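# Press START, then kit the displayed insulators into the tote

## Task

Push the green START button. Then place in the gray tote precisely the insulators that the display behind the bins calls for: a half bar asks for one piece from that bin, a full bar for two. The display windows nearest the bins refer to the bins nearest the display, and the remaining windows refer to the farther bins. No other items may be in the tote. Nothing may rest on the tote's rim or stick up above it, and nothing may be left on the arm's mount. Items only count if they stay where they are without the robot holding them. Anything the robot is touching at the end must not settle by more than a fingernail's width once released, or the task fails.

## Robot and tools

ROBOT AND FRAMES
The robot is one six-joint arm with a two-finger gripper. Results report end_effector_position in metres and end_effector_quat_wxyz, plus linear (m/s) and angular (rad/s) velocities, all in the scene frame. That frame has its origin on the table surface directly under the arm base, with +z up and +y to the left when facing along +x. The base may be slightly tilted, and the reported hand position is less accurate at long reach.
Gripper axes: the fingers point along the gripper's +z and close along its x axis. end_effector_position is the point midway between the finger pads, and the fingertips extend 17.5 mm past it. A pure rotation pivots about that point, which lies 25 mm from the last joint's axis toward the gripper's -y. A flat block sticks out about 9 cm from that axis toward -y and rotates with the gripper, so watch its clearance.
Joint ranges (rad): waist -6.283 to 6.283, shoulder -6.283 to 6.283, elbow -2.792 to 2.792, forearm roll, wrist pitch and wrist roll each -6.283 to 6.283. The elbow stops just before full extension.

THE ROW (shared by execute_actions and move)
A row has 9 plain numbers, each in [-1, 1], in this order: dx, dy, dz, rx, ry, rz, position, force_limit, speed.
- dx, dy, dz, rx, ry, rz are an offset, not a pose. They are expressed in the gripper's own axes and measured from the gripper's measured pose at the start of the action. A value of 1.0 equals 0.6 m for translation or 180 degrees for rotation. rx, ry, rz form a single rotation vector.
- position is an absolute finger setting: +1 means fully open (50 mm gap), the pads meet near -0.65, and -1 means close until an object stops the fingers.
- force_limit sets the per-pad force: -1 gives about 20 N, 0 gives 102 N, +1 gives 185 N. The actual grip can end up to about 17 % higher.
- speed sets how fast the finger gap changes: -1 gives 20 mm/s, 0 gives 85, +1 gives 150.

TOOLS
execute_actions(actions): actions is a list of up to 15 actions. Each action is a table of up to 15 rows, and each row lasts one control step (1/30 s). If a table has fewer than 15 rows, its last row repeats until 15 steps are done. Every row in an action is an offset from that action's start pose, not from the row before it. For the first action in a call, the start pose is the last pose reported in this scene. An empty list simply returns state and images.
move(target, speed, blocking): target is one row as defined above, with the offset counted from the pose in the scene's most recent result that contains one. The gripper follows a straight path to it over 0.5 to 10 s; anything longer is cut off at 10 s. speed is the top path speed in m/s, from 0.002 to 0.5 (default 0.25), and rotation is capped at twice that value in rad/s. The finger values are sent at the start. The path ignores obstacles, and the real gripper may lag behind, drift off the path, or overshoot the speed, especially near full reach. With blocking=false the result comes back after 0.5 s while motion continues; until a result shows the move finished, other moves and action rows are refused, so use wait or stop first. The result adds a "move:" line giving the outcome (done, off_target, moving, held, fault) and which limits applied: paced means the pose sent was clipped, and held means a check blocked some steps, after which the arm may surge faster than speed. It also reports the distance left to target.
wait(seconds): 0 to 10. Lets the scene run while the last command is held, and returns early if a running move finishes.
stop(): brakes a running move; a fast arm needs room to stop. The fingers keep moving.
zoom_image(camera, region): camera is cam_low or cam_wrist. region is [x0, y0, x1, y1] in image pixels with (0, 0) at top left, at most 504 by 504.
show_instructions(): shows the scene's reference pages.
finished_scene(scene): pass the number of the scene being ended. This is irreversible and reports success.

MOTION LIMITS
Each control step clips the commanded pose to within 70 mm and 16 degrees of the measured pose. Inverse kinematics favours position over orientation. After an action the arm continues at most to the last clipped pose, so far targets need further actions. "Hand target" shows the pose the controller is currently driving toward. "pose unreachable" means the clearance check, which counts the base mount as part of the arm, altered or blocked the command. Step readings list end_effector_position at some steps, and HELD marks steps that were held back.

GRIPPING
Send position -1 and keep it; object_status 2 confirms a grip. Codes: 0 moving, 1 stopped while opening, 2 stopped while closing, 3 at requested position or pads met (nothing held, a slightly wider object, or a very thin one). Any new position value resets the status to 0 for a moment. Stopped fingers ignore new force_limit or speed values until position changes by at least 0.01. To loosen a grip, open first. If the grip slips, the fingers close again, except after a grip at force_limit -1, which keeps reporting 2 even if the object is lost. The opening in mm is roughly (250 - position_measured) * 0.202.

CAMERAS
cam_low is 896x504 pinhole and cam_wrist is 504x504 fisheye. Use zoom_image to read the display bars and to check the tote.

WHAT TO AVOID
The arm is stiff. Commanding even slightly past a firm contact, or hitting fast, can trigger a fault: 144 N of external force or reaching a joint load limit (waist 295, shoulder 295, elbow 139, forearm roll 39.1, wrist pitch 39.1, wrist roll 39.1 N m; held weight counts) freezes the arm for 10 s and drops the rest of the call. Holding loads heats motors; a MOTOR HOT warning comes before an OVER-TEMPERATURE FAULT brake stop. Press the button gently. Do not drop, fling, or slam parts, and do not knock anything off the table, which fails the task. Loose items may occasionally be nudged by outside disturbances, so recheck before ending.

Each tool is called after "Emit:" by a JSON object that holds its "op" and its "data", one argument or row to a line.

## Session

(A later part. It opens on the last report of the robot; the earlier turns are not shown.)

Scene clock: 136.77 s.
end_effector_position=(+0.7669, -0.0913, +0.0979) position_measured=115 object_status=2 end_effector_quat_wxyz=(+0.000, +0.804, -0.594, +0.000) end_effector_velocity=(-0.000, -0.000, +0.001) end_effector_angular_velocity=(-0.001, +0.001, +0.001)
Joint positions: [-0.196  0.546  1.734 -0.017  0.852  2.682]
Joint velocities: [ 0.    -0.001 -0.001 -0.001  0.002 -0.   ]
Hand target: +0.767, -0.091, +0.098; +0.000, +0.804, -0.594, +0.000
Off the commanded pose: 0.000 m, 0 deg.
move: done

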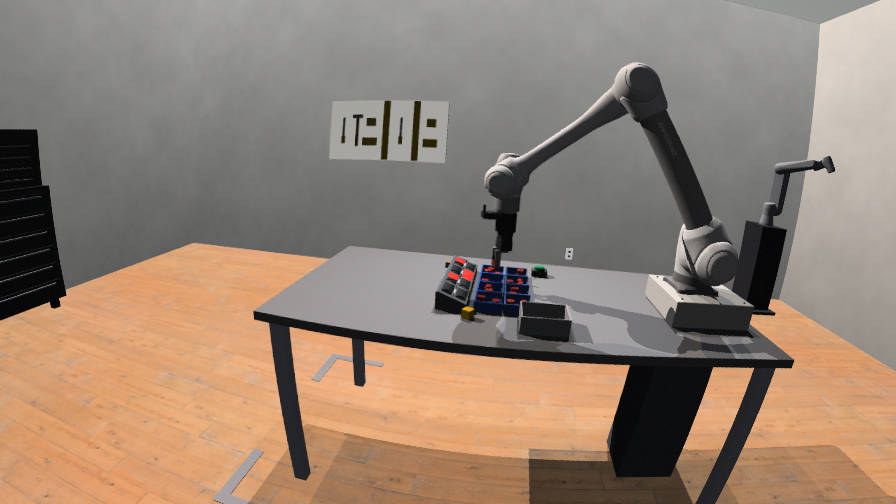

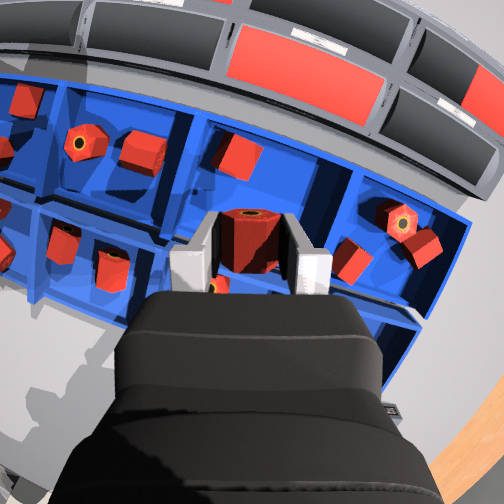

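Emit:
{"op": "move", "data": {
  "target": [-0.566, 0.0387, 0, 0, 0, 0.095, -1, -0.6, 0],
  "speed": 0.4
}}

Emit:
{"op": "move", "data": {
  "target": [0, 0, 0.116, 0, 0, 0, -1, -0.6, 0],
  "speed": 0.12
}}

Emit:
{"op": "execute_actions", "data": {
  "actions": [
    [[0,0,0,0,0,0,0.52,-0.6,0]]
  ]
}}

Emit:
{"op": "move", "data": {
  "target": [0, 0, -0.104, 0, 0, 0, 0.52, -0.6, 0],
  "speed": 0.2
}}

Scene clock: 143.87 s.
end_effector_position=(+0.6452, +0.2259, +0.0973) position_measured=115 object_status=2 end_effector_quat_wxyz=(+0.001, +0.707, -0.707, +0.001) end_effector_velocity=(-0.000, -0.000, -0.000) end_effector_angular_velocity=(-0.001, +0.002, -0.000)
Joint positions: [ 0.281  0.447  1.92  -0.024  0.773  3.464]
Joint velocities: [ 0.     0.001 -0.001 -0.001  0.002  0.001]
Hand target: +0.645, +0.226, +0.097; +0.001, +0.707, -0.707, +0.001
Off the commanded pose: 0.001 m, 0 deg.
move: done

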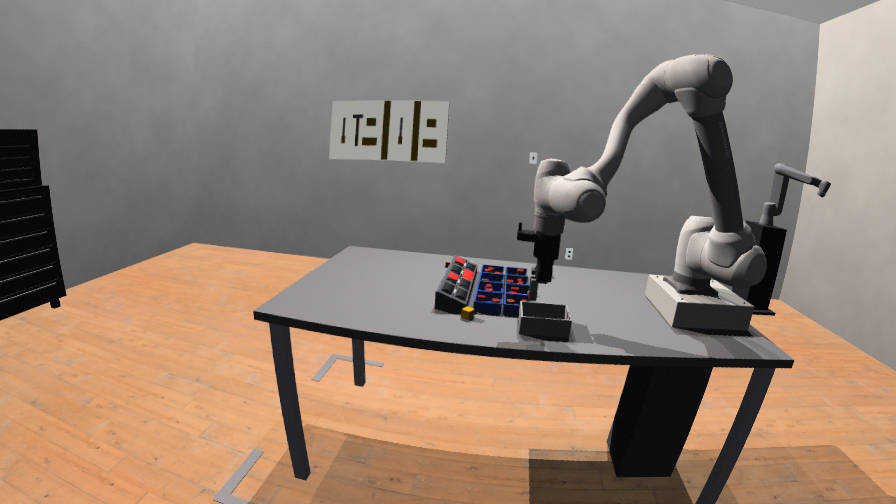

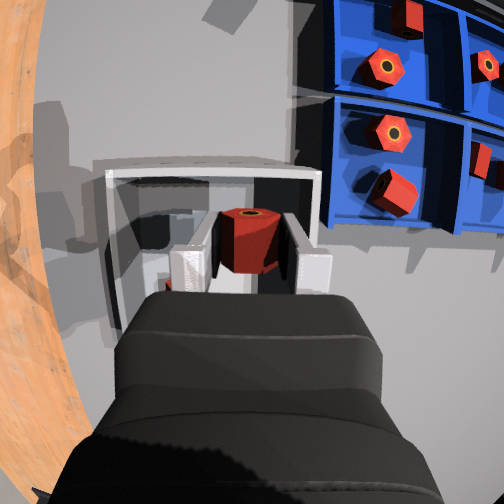

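Scene clock: 144.77 s.
end_effector_position=(+0.6453, +0.2258, +0.0278) position_measured=115 object_status=2 end_effector_quat_wxyz=(+0.001, +0.707, -0.707, +0.001) end_effector_velocity=(-0.000, +0.000, -0.000) end_effector_angular_velocity=(+0.000, +0.001, -0.001)
Joint positions: [ 0.28   0.537  1.947 -0.027  0.656  3.467]
Joint velocities: [ 0.     0.001  0.     0.    -0.     0.   ]
Hand target: +0.645, +0.226, +0.028; +0.001, +0.707, -0.707, +0.001
Off the commanded pose: 0.000 m, 0 deg.
move: done

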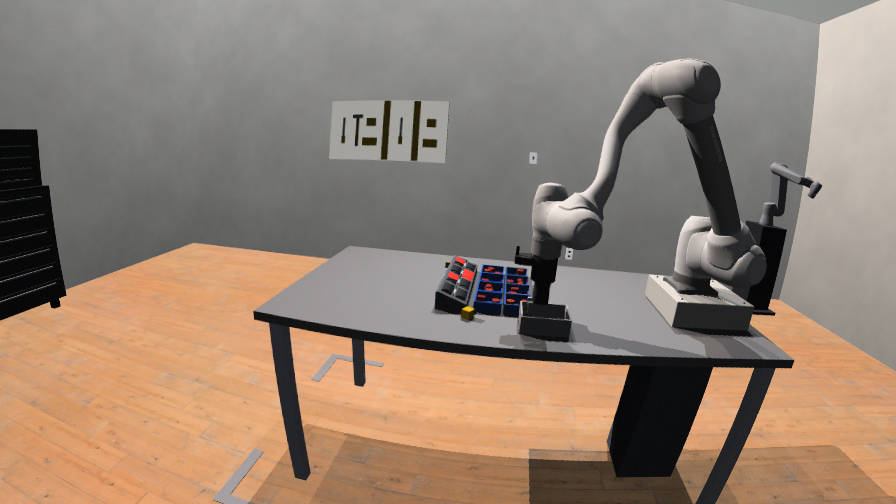

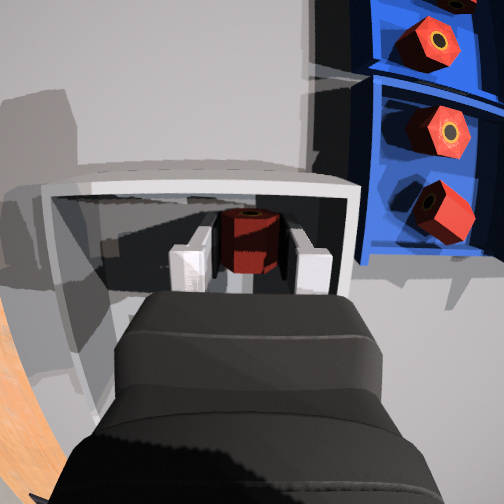

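Scene clock: 145.27 s.
end_effector_position=(+0.6453, +0.2258, +0.0278) position_measured=74 object_status=3 end_effector_quat_wxyz=(+0.001, +0.707, -0.707, +0.001) end_effector_velocity=(-0.000, +0.000, -0.000) end_effector_angular_velocity=(+0.000, +0.000, +0.000)
Joint positions: [ 0.28   0.537  1.947 -0.027  0.656  3.467]
Joint velocities: [ 0.     0.     0.     0.001 -0.    -0.   ]
Hand target: +0.645, +0.226, +0.028; +0.001, +0.707, -0.707, +0.001
Off the commanded pose: 0.000 m, 0 deg.
Step readings (end_effector_position):
0: (+0.6453, +0.2258, +0.0278)
1: (+0.6453, +0.2258, +0.0278)
2: (+0.6453, +0.2258, +0.0278)
4: (+0.6453, +0.2258, +0.0278)
8: (+0.6453, +0.2258, +0.0278)
15: end_effector_position above

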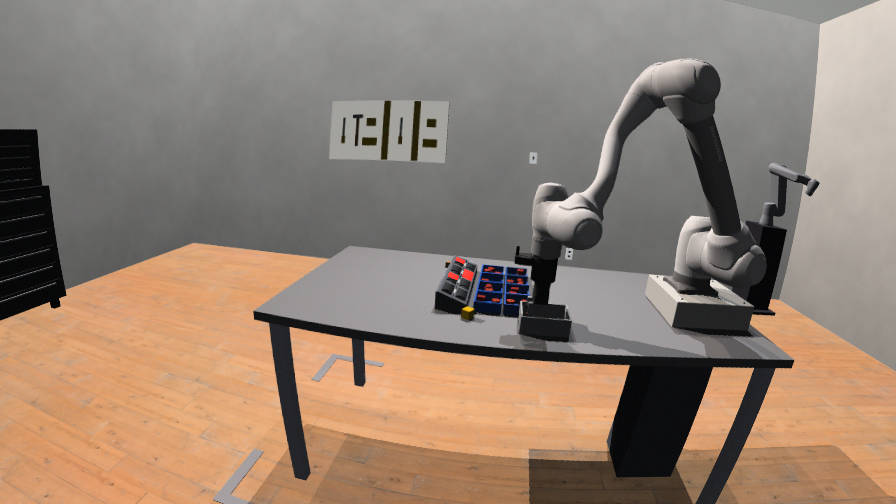

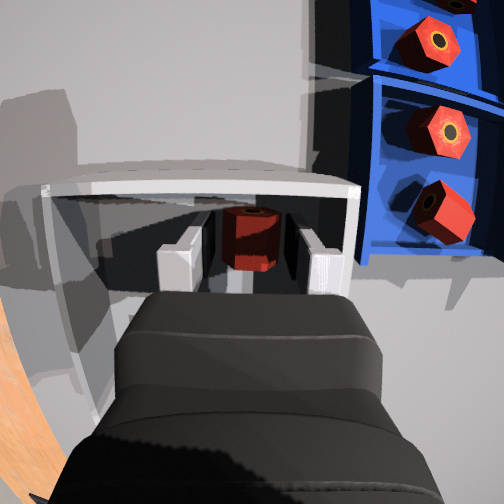

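Scene clock: 146.00 s.
end_effector_position=(+0.6451, +0.2259, +0.0900) position_measured=74 object_status=3 end_effector_quat_wxyz=(+0.001, +0.707, -0.707, +0.001) end_effector_velocity=(+0.001, -0.000, +0.001) end_effector_angular_velocity=(-0.001, -0.002, +0.001)
Joint positions: [ 0.281  0.455  1.924 -0.024  0.761  3.464]
Joint velocities: [ 0.    -0.001 -0.    -0.002 -0.     0.001]
Hand target: +0.645, +0.226, +0.090; +0.001, +0.707, -0.707, +0.001
Off the commanded pose: 0.000 m, 0 deg.
move: done

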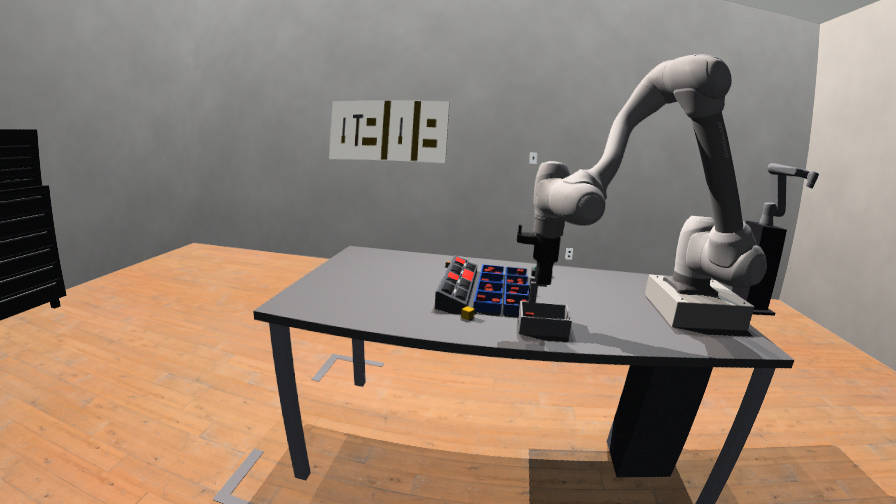

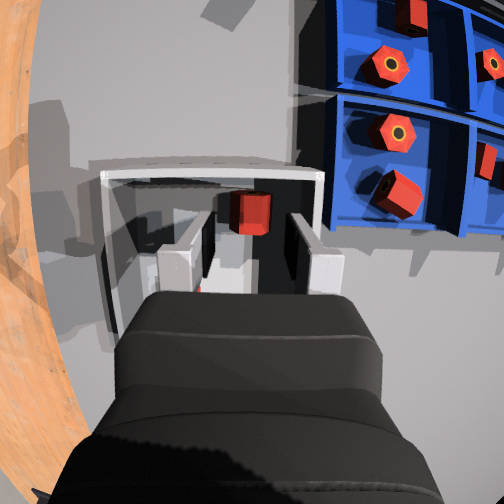

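Emit:
{"op": "execute_actions", "data": {
  "actions": []
}}

Scene clock: 158.60 s.
end_effector_position=(+0.6452, +0.2259, +0.0901) position_measured=74 object_status=3 end_effector_quat_wxyz=(+0.001, +0.707, -0.707, +0.001) end_effector_velocity=(-0.001, +0.000, -0.000) end_effector_angular_velocity=(+0.001, +0.001, -0.001)
Joint positions: [ 0.281  0.455  1.924 -0.024  0.761  3.464]
Joint velocities: [ 0.     0.    -0.     0.002  0.001  0.   ]
Hand target: +0.645, +0.226, +0.090; +0.001, +0.707, -0.707, +0.001
Off the commanded pose: 0.000 m, 0 deg.

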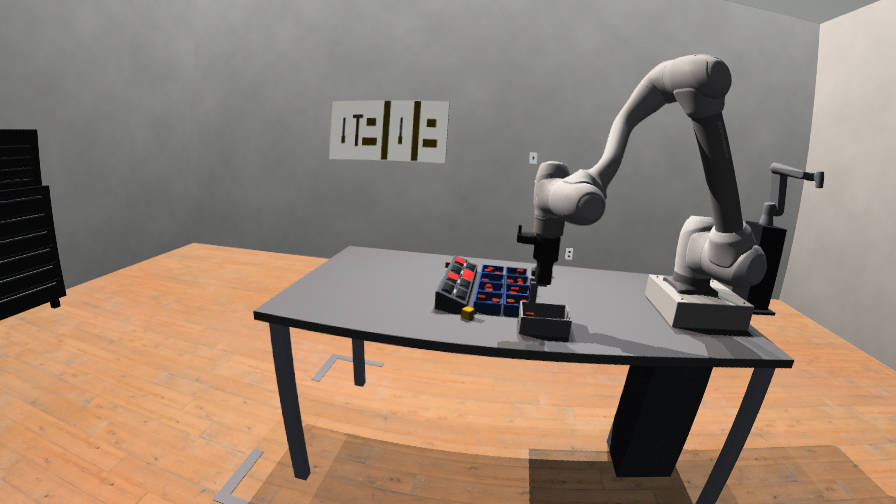

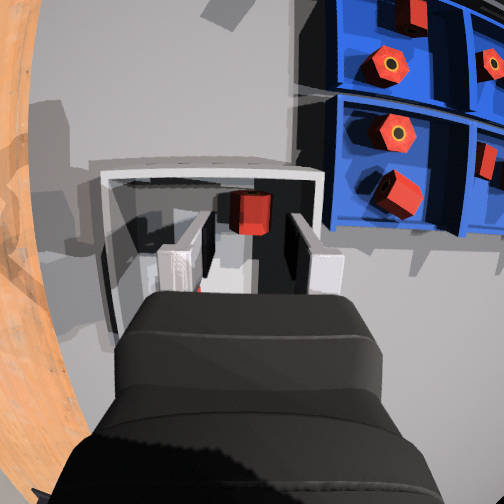

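Emit:
{"op": "move", "data": {
  "target": [0.496, -0.2585, 0, 0, 0, 0.03, 0.48, -0.6, 0],
  "speed": 0.4
}}

Emit:
{"op": "zoom_image", "data": {
  "camera": "cam_wrist",
  "region": [150, 120, 350, 320]
}}

Scene clock: 162.90 s.
end_effector_position=(+0.7999, -0.0713, +0.0908) position_measured=80 object_status=3 end_effector_quat_wxyz=(-0.000, -0.673, +0.740, -0.000) end_effector_velocity=(+0.000, -0.000, -0.000) end_effector_angular_velocity=(-0.000, +0.000, +0.001)
Joint positions: [-0.151  0.59   1.674 -0.017  0.87   3.12 ]
Joint velocities: [-0.     0.    -0.001 -0.001  0.    -0.001]
Hand target: +0.800, -0.071, +0.091; -0.000, -0.673, +0.740, -0.000
Off the commanded pose: 0.000 m, 0 deg.
move: done

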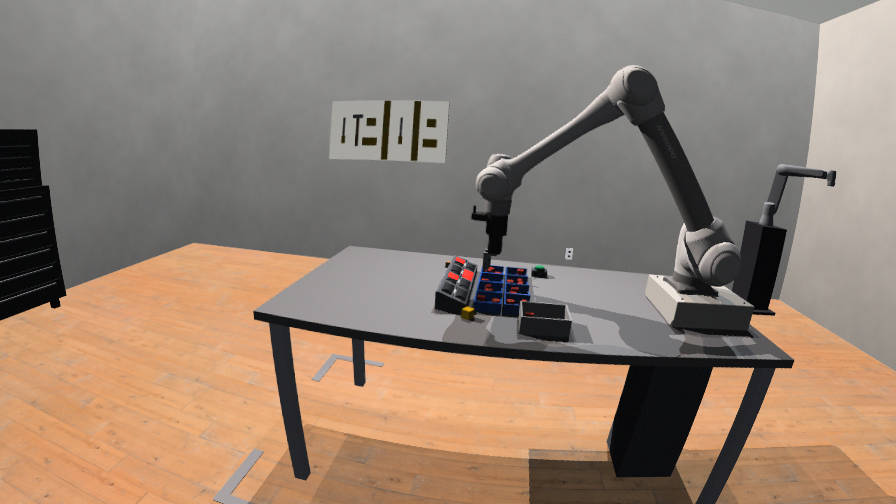

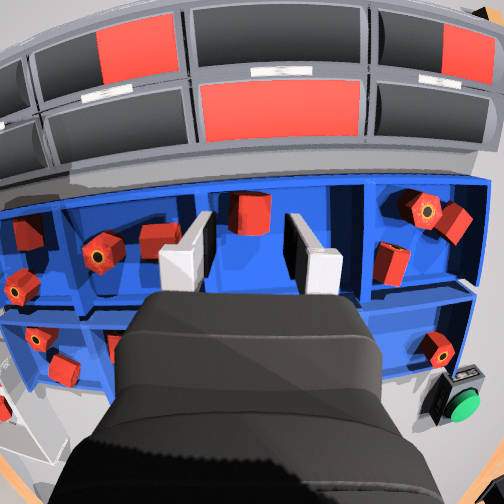

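Region (150, 120, 350, 320) of cam_wrist's 504x504 image, scaled by 2.520, with more detail than that image has.

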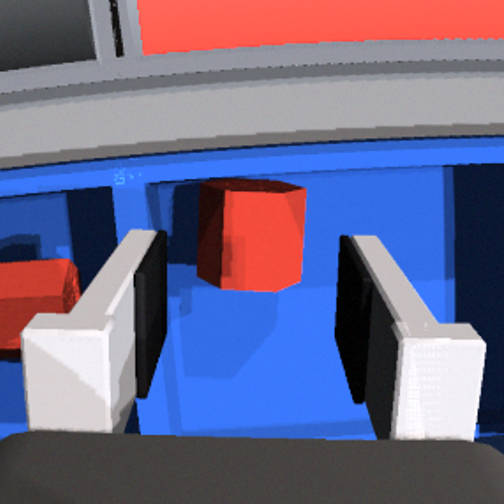

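Emit:
{"op": "move", "data": {
  "target": [0.0042, 0, 0.055, 0, 0, -0.006, 0.48, -0.6, 0],
  "speed": 0.12
}}

Emit:
{"op": "zoom_image", "data": {
  "camera": "cam_wrist",
  "region": [150, 120, 350, 320]
}}

Scene clock: 200.60 s.
end_effector_position=(+0.7997, -0.0739, +0.0579) position_measured=80 object_status=3 end_effector_quat_wxyz=(+0.000, +0.680, -0.733, +0.000) end_effector_velocity=(-0.000, +0.000, -0.000) end_effector_angular_velocity=(+0.001, +0.001, -0.003)
Joint positions: [-0.156  0.625  1.687 -0.018  0.821  3.098]
Joint velocities: [-0.     0.    -0.     0.002  0.001  0.002]
Hand target: +0.800, -0.074, +0.058; +0.000, +0.680, -0.733, +0.000
Off the commanded pose: 0.000 m, 0 deg.
move: done

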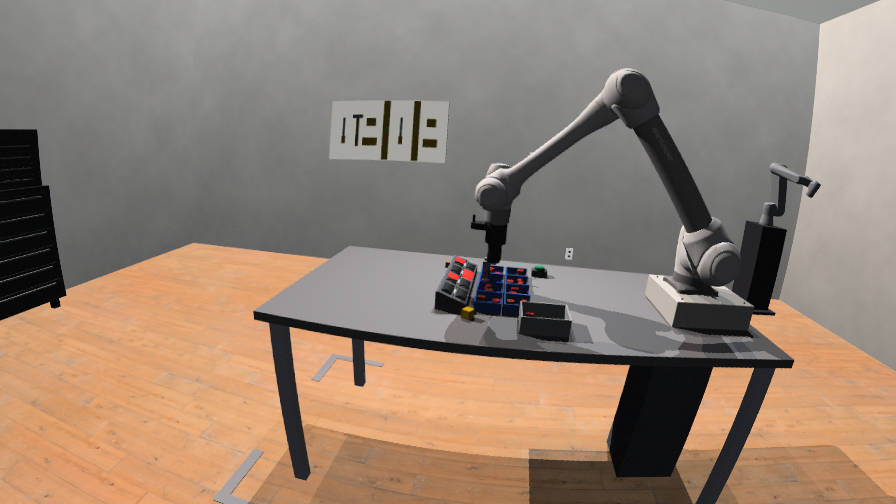

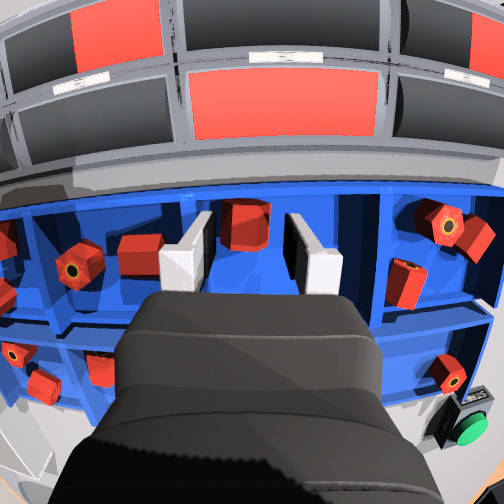

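Region (150, 120, 350, 320) of cam_wrist's 504x504 image, scaled by 2.520, with more detail than that image has.

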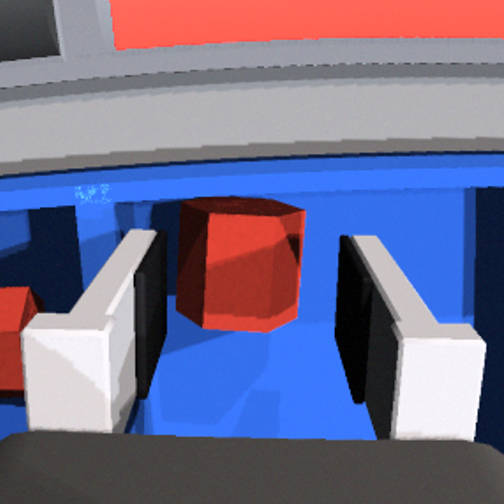

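Emit:
{"op": "move", "data": {
  "target": [-0.003, 0, 0.053, 0, 0, 0.006, 0.48, -0.6, 0],
  "speed": 0.08
}}

Emit:
{"op": "execute_actions", "data": {
  "actions": [
    [[0,0,0,0,0,0,-1,-0.6,0]]
  ]
}}

Scene clock: 208.03 s.
end_effector_position=(+0.7999, -0.0721, +0.0261) position_measured=80 object_status=3 end_effector_quat_wxyz=(-0.000, -0.673, +0.740, -0.000) end_effector_velocity=(-0.000, +0.000, -0.000) end_effector_angular_velocity=(-0.000, +0.000, -0.000)
Joint positions: [-0.153  0.661  1.696 -0.019  0.776  3.12 ]
Joint velocities: [ 0.     0.    -0.    -0.     0.     0.001]
Hand target: +0.800, -0.072, +0.026; -0.000, -0.673, +0.740, -0.000
Off the commanded pose: 0.000 m, 0 deg.
move: done

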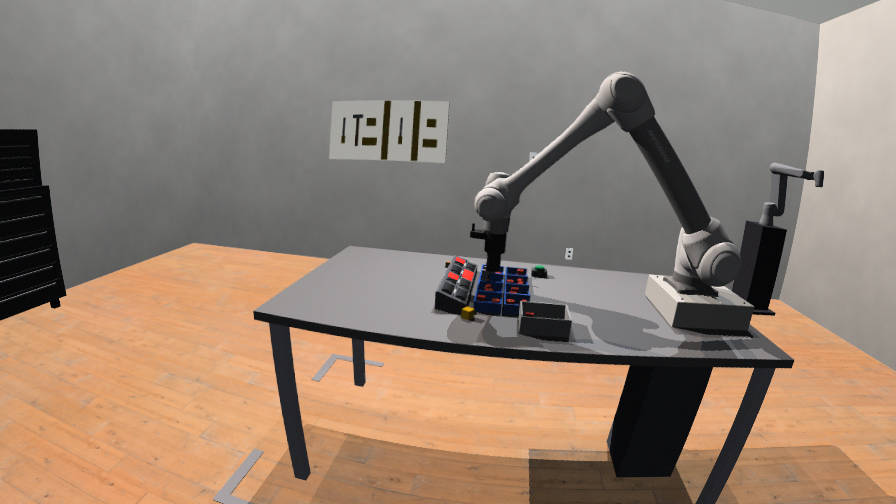

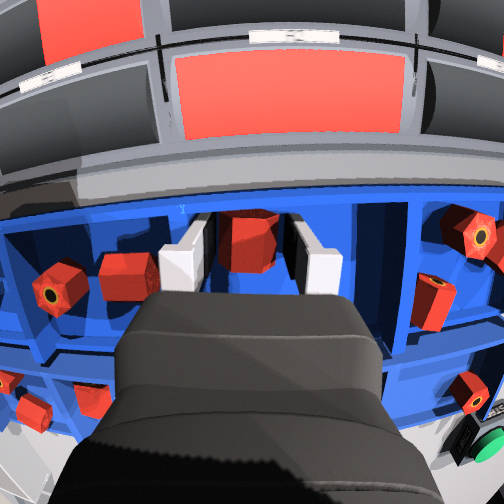

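Scene clock: 208.53 s.
end_effector_position=(+0.7999, -0.0721, +0.0261) position_measured=115 object_status=2 end_effector_quat_wxyz=(-0.000, -0.673, +0.740, -0.000) end_effector_velocity=(-0.000, -0.000, -0.000) end_effector_angular_velocity=(+0.001, +0.000, -0.002)
Joint positions: [-0.153  0.661  1.696 -0.019  0.776  3.12 ]
Joint velocities: [-0.     0.     0.     0.001 -0.     0.   ]
Hand target: +0.800, -0.072, +0.026; -0.000, -0.673, +0.740, -0.000
Off the commanded pose: 0.000 m, 0 deg.
Step readings (end_effector_position):
0: (+0.7999, -0.0721, +0.0261)
1: (+0.7999, -0.0721, +0.0261)
2: (+0.7999, -0.0721, +0.0261)
4: (+0.7999, -0.0721, +0.0261)
8: (+0.7999, -0.0721, +0.0261)
15: end_effector_position above

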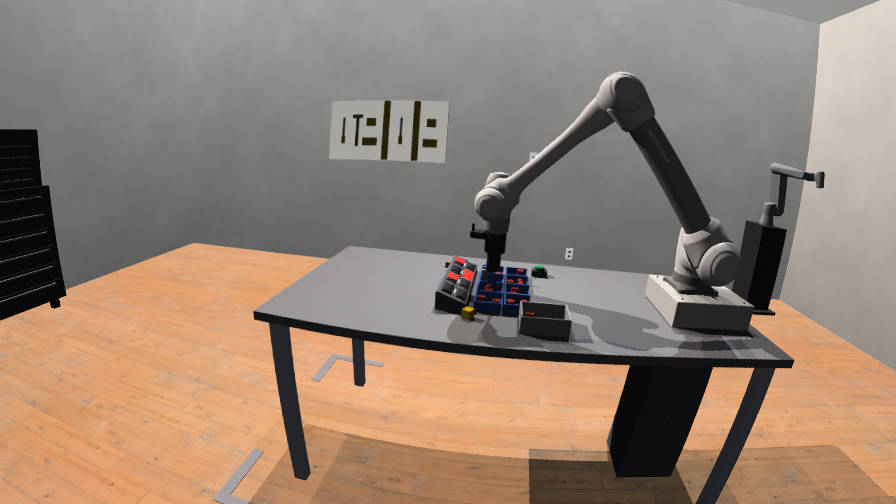

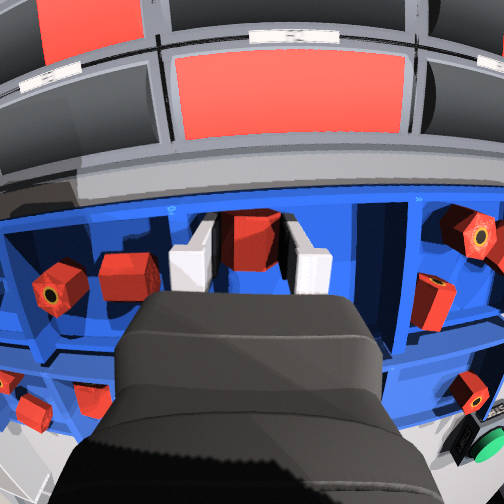

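Emit:
{"op": "move", "data": {
  "target": [0, 0, -0.12, 0, 0, 0, -1, -0.6, 0],
  "speed": 0.2
}}

Emit:
{"op": "move", "data": {
  "target": [-0.4655, 0.3625, 0, 0, 0, -0.03, -1, -0.6, 0],
  "speed": 0.4
}}

Scene clock: 216.83 s.
end_effector_position=(+0.7997, -0.0720, +0.0980) position_measured=115 object_status=2 end_effector_quat_wxyz=(-0.000, -0.673, +0.740, -0.000) end_effector_velocity=(+0.000, +0.000, +0.001) end_effector_angular_velocity=(+0.001, -0.000, -0.002)
Joint positions: [-0.152  0.582  1.671 -0.017  0.881  3.119]
Joint velocities: [-0.    -0.001 -0.     0.001  0.001  0.   ]
Hand target: +0.800, -0.072, +0.098; -0.000, -0.673, +0.740, -0.000
Off the commanded pose: 0.000 m, 0 deg.
move: done

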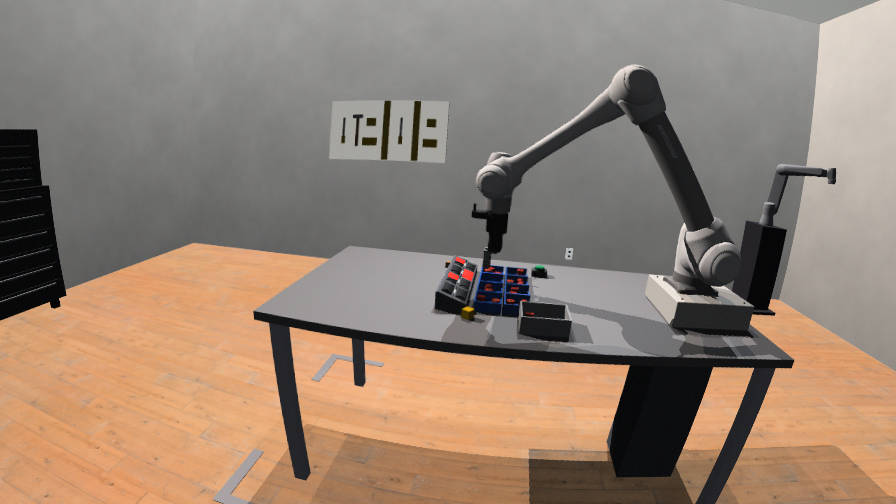

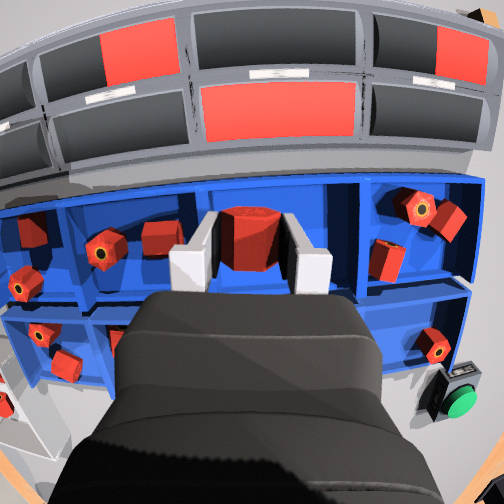

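Scene clock: 218.20 s.
end_effector_position=(+0.6097, +0.2261, +0.0972) position_measured=115 object_status=2 end_effector_quat_wxyz=(+0.001, +0.707, -0.707, +0.001) end_effector_velocity=(+0.000, +0.000, -0.000) end_effector_angular_velocity=(+0.001, -0.000, -0.000)
Joint positions: [ 0.299  0.407  1.986 -0.024  0.747  3.482]
Joint velocities: [ 0.     0.    -0.     0.002 -0.001 -0.001]
Hand target: +0.610, +0.226, +0.097; +0.001, +0.707, -0.707, +0.001
Off the commanded pose: 0.001 m, 0 deg.
move: done

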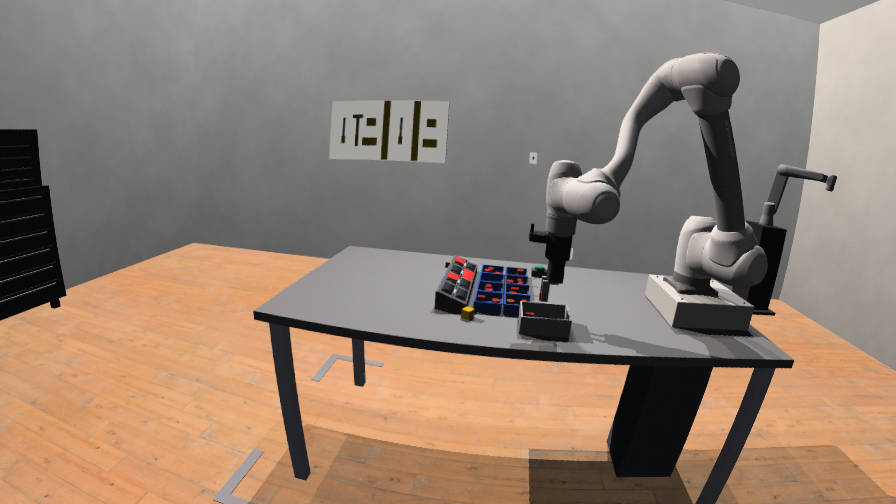

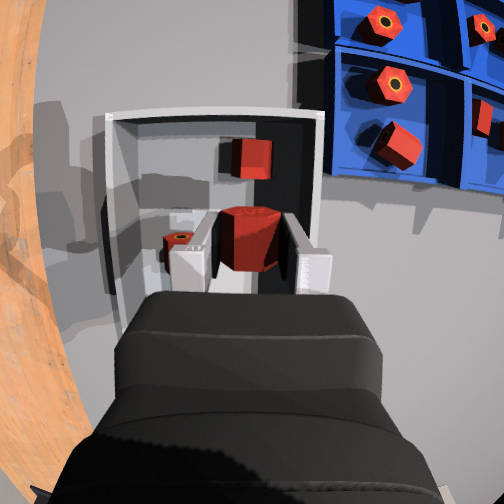

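Emit:
{"op": "move", "data": {
  "target": [0, 0, 0.116, 0, 0, 0, -1, -0.6, 0],
  "speed": 0.12
}}

Emit:
{"op": "execute_actions", "data": {
  "actions": [
    [[0,0,0,0,0,0,0.52,-0.6,0]]
  ]
}}

Emit:
{"op": "move", "data": {
  "target": [0, 0, -0.104, 0, 0, 0, 0.52, -0.6, 0],
  "speed": 0.2
}}

Emit:
{"op": "move", "data": {
  "target": [0.3825, -0.1325, 0, 0, 0, 0, 0.52, -0.6, 0],
  "speed": 0.4
}}

Emit:
{"op": "zoom_image", "data": {
  "camera": "cam_wrist",
  "region": [150, 120, 350, 320]
}}

Scene clock: 224.87 s.
end_effector_position=(+0.6098, +0.2260, +0.0277) position_measured=115 object_status=2 end_effector_quat_wxyz=(+0.001, +0.707, -0.707, +0.001) end_effector_velocity=(-0.000, +0.000, -0.000) end_effector_angular_velocity=(-0.000, +0.001, +0.001)
Joint positions: [ 0.297  0.503  2.014 -0.028  0.624  3.486]
Joint velocities: [ 0.     0.001 -0.     0.     0.    -0.001]
Hand target: +0.610, +0.226, +0.028; +0.001, +0.707, -0.707, +0.001
Off the commanded pose: 0.000 m, 0 deg.
move: done

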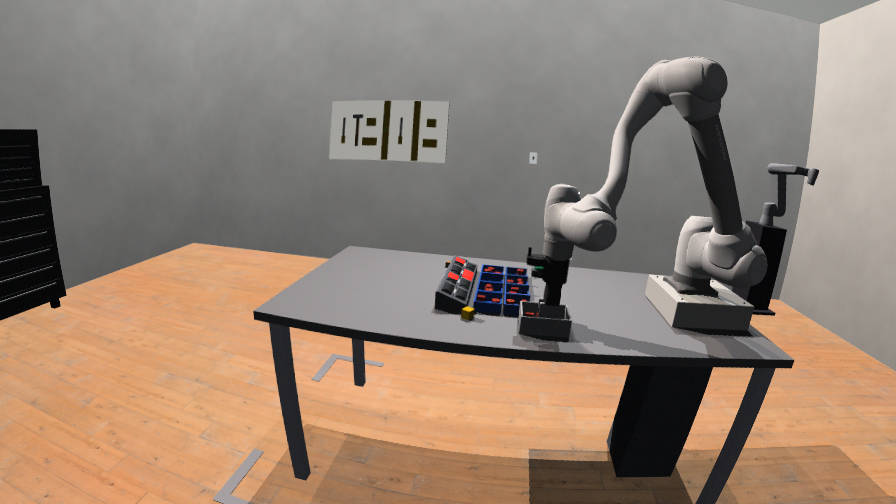

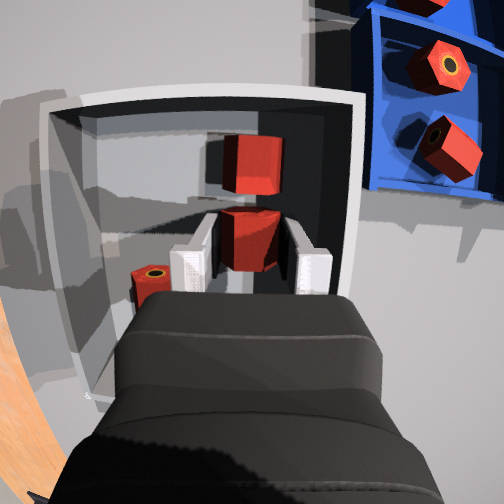

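Scene clock: 225.37 s.
end_effector_position=(+0.6098, +0.2260, +0.0277) position_measured=74 object_status=3 end_effector_quat_wxyz=(+0.001, +0.707, -0.707, +0.001) end_effector_velocity=(+0.000, +0.000, +0.000) end_effector_angular_velocity=(-0.000, -0.000, +0.000)
Joint positions: [ 0.297  0.503  2.014 -0.028  0.624  3.486]
Joint velocities: [ 0.    -0.     0.    -0.001 -0.     0.001]
Hand target: +0.610, +0.226, +0.028; +0.001, +0.707, -0.707, +0.001
Off the commanded pose: 0.000 m, 0 deg.
Step readings (end_effector_position):
0: (+0.6098, +0.2260, +0.0277)
1: (+0.6098, +0.2260, +0.0277)
2: (+0.6098, +0.2260, +0.0277)
4: (+0.6098, +0.2260, +0.0277)
8: (+0.6098, +0.2260, +0.0277)
15: end_effector_position above

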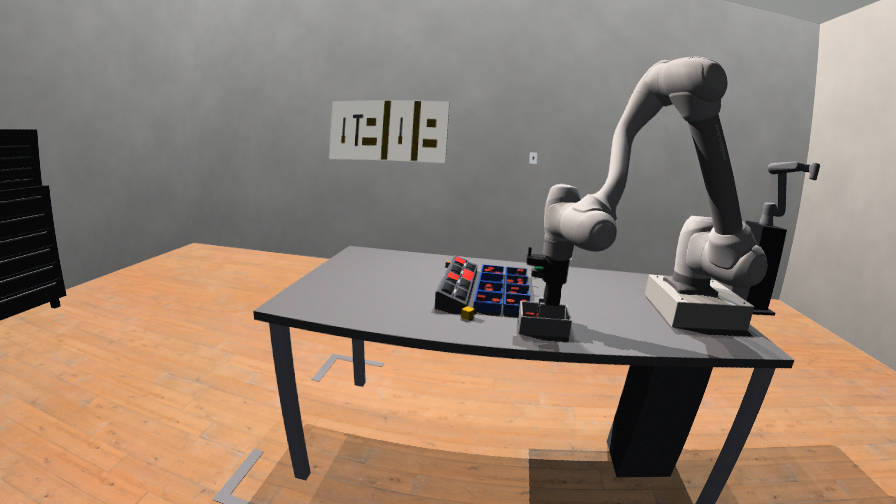

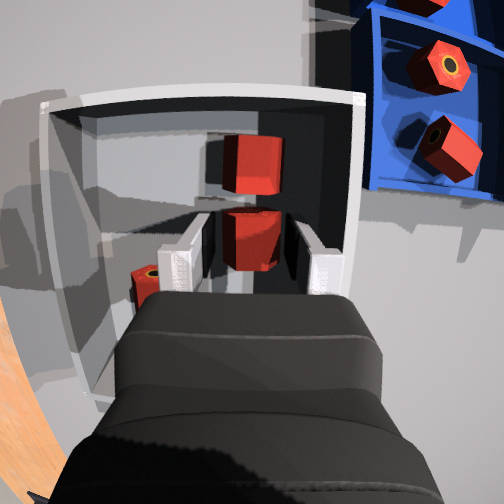

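Scene clock: 226.10 s.
end_effector_position=(+0.6097, +0.2260, +0.0900) position_measured=74 object_status=3 end_effector_quat_wxyz=(+0.001, +0.707, -0.707, +0.001) end_effector_velocity=(+0.001, -0.000, +0.001) end_effector_angular_velocity=(-0.000, -0.002, -0.001)
Joint positions: [ 0.298  0.417  1.99  -0.025  0.734  3.483]
Joint velocities: [-0.    -0.001 -0.    -0.001 -0.     0.002]
Hand target: +0.610, +0.226, +0.090; +0.001, +0.707, -0.707, +0.001
Off the commanded pose: 0.000 m, 0 deg.
move: done

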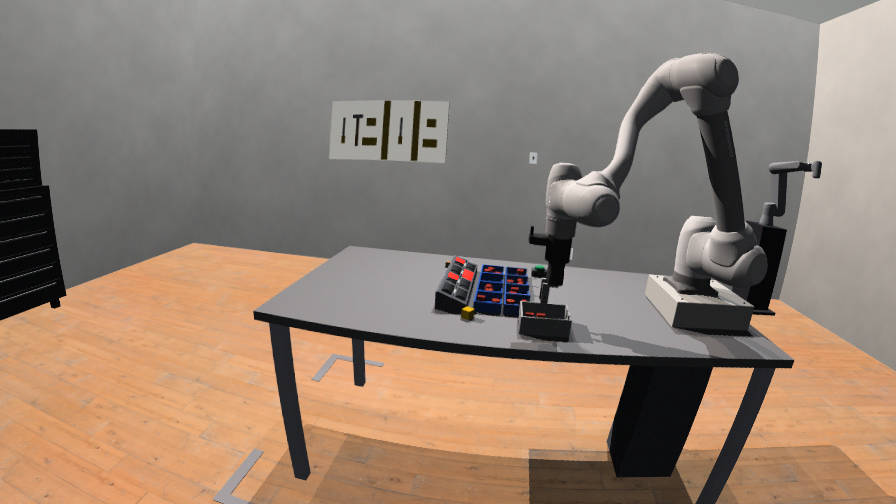

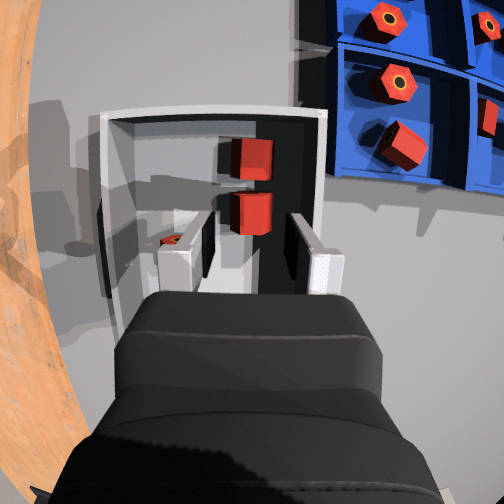

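Scene clock: 227.17 s.
end_effector_position=(+0.6888, -0.0031, +0.0904) position_measured=74 object_status=3 end_effector_quat_wxyz=(+0.001, +0.707, -0.707, +0.000) end_effector_velocity=(+0.000, -0.001, -0.000) end_effector_angular_velocity=(-0.001, -0.001, +0.002)
Joint positions: [-0.074  0.453  1.918 -0.02   0.764  3.107]
Joint velocities: [-0.     0.    -0.    -0.002 -0.001 -0.001]
Hand target: +0.689, -0.003, +0.090; +0.001, +0.707, -0.707, +0.000
Off the commanded pose: 0.001 m, 0 deg.
move: done

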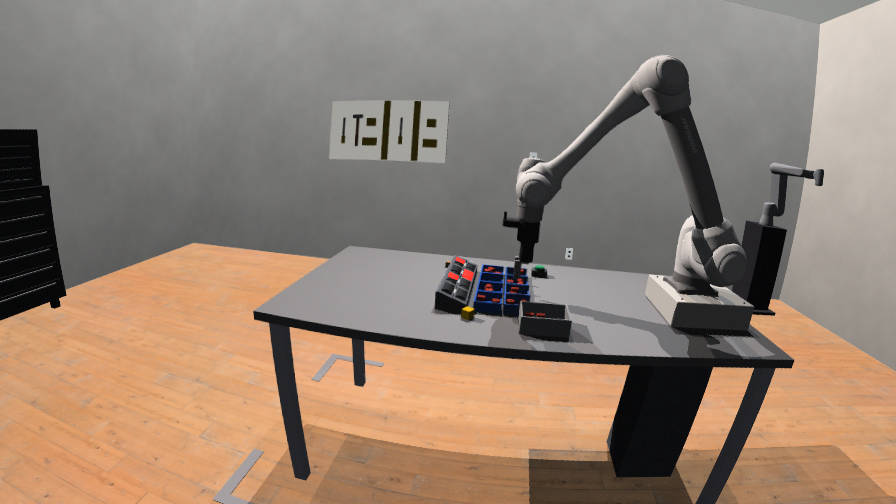

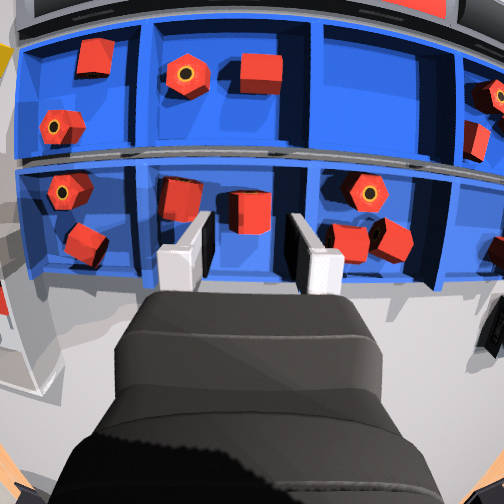

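Region (150, 120, 350, 320) of cam_wrist's 504x504 image, scaled by 2.520, with more detail than that image has.

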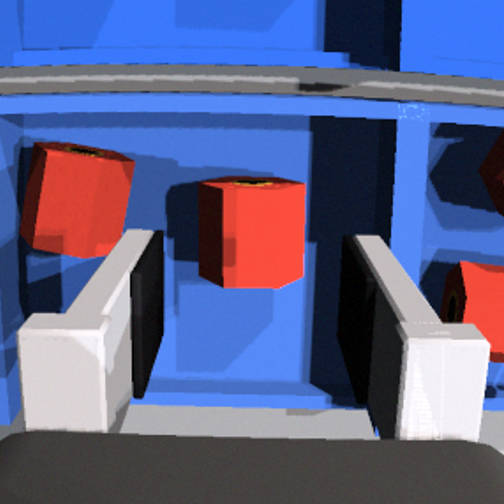

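Emit:
{"op": "move", "data": {
  "target": [-0.0005, -0.0015, 0.1073, 0, 0, -0.008, 0.52, -0.6, 0],
  "speed": 0.12
}}

Emit:
{"op": "execute_actions", "data": {
  "actions": [
    [[0,0,0,0,0,0,-1,-0.6,0]]
  ]
}}

Scene clock: 232.20 s.
end_effector_position=(+0.6897, -0.0028, +0.0261) position_measured=74 object_status=3 end_effector_quat_wxyz=(+0.001, +0.716, -0.698, +0.000) end_effector_velocity=(-0.000, -0.000, -0.000) end_effector_angular_velocity=(-0.000, +0.001, +0.001)
Joint positions: [-0.075  0.538  1.939 -0.023  0.657  3.083]
Joint velocities: [-0.     0.     0.    -0.     0.    -0.001]
Hand target: +0.690, -0.003, +0.026; +0.001, +0.716, -0.698, +0.000
Off the commanded pose: 0.000 m, 0 deg.
move: done

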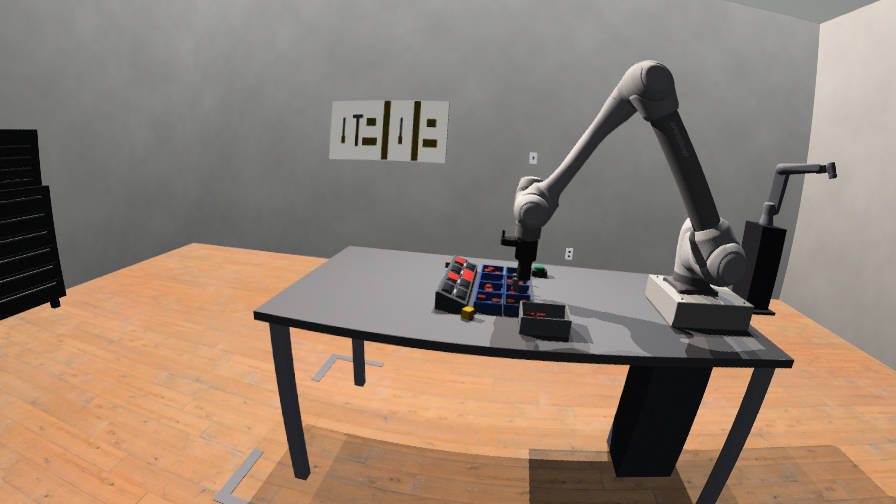

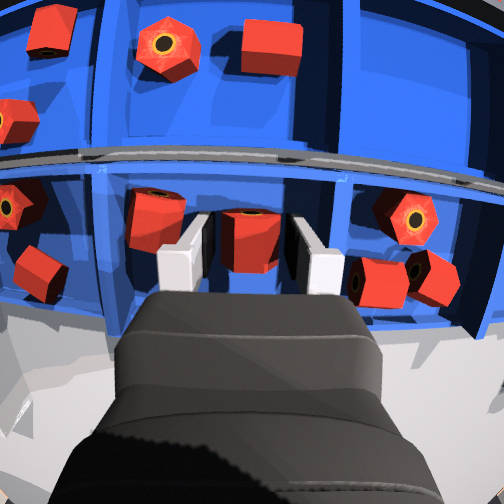

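Scene clock: 232.70 s.
end_effector_position=(+0.6897, -0.0028, +0.0261) position_measured=116 object_status=2 end_effector_quat_wxyz=(+0.001, +0.716, -0.698, +0.000) end_effector_velocity=(-0.000, -0.000, -0.000) end_effector_angular_velocity=(-0.001, +0.001, +0.002)
Joint positions: [-0.075  0.538  1.939 -0.023  0.657  3.083]
Joint velocities: [-0.     0.    -0.    -0.001  0.001 -0.001]
Hand target: +0.690, -0.003, +0.026; +0.001, +0.716, -0.698, +0.000
Off the commanded pose: 0.000 m, 0 deg.
Step readings (end_effector_position):
0: (+0.6897, -0.0028, +0.0261)
1: (+0.6897, -0.0028, +0.0261)
2: (+0.6897, -0.0028, +0.0261)
4: (+0.6897, -0.0028, +0.0261)
8: (+0.6897, -0.0028, +0.0261)
15: end_effector_position above

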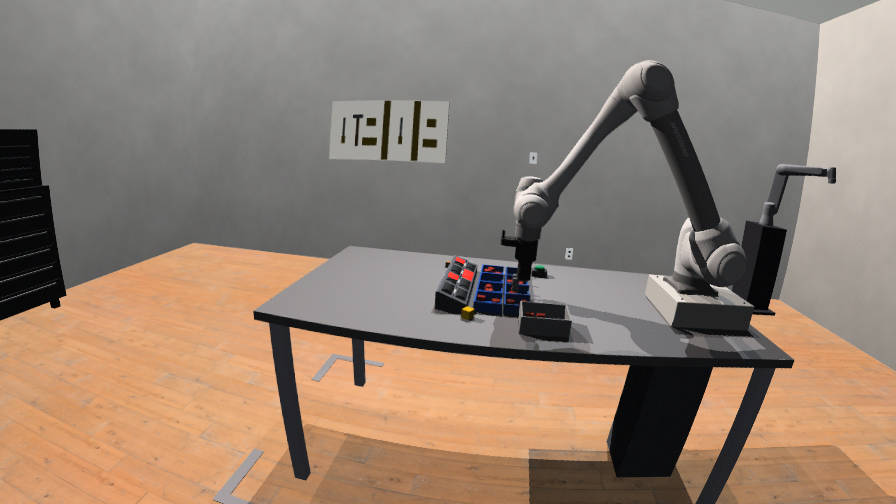

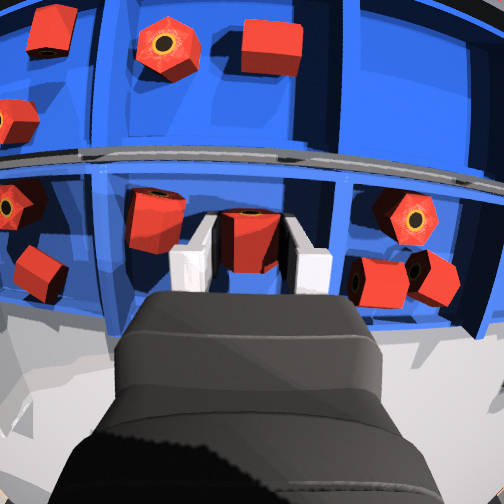

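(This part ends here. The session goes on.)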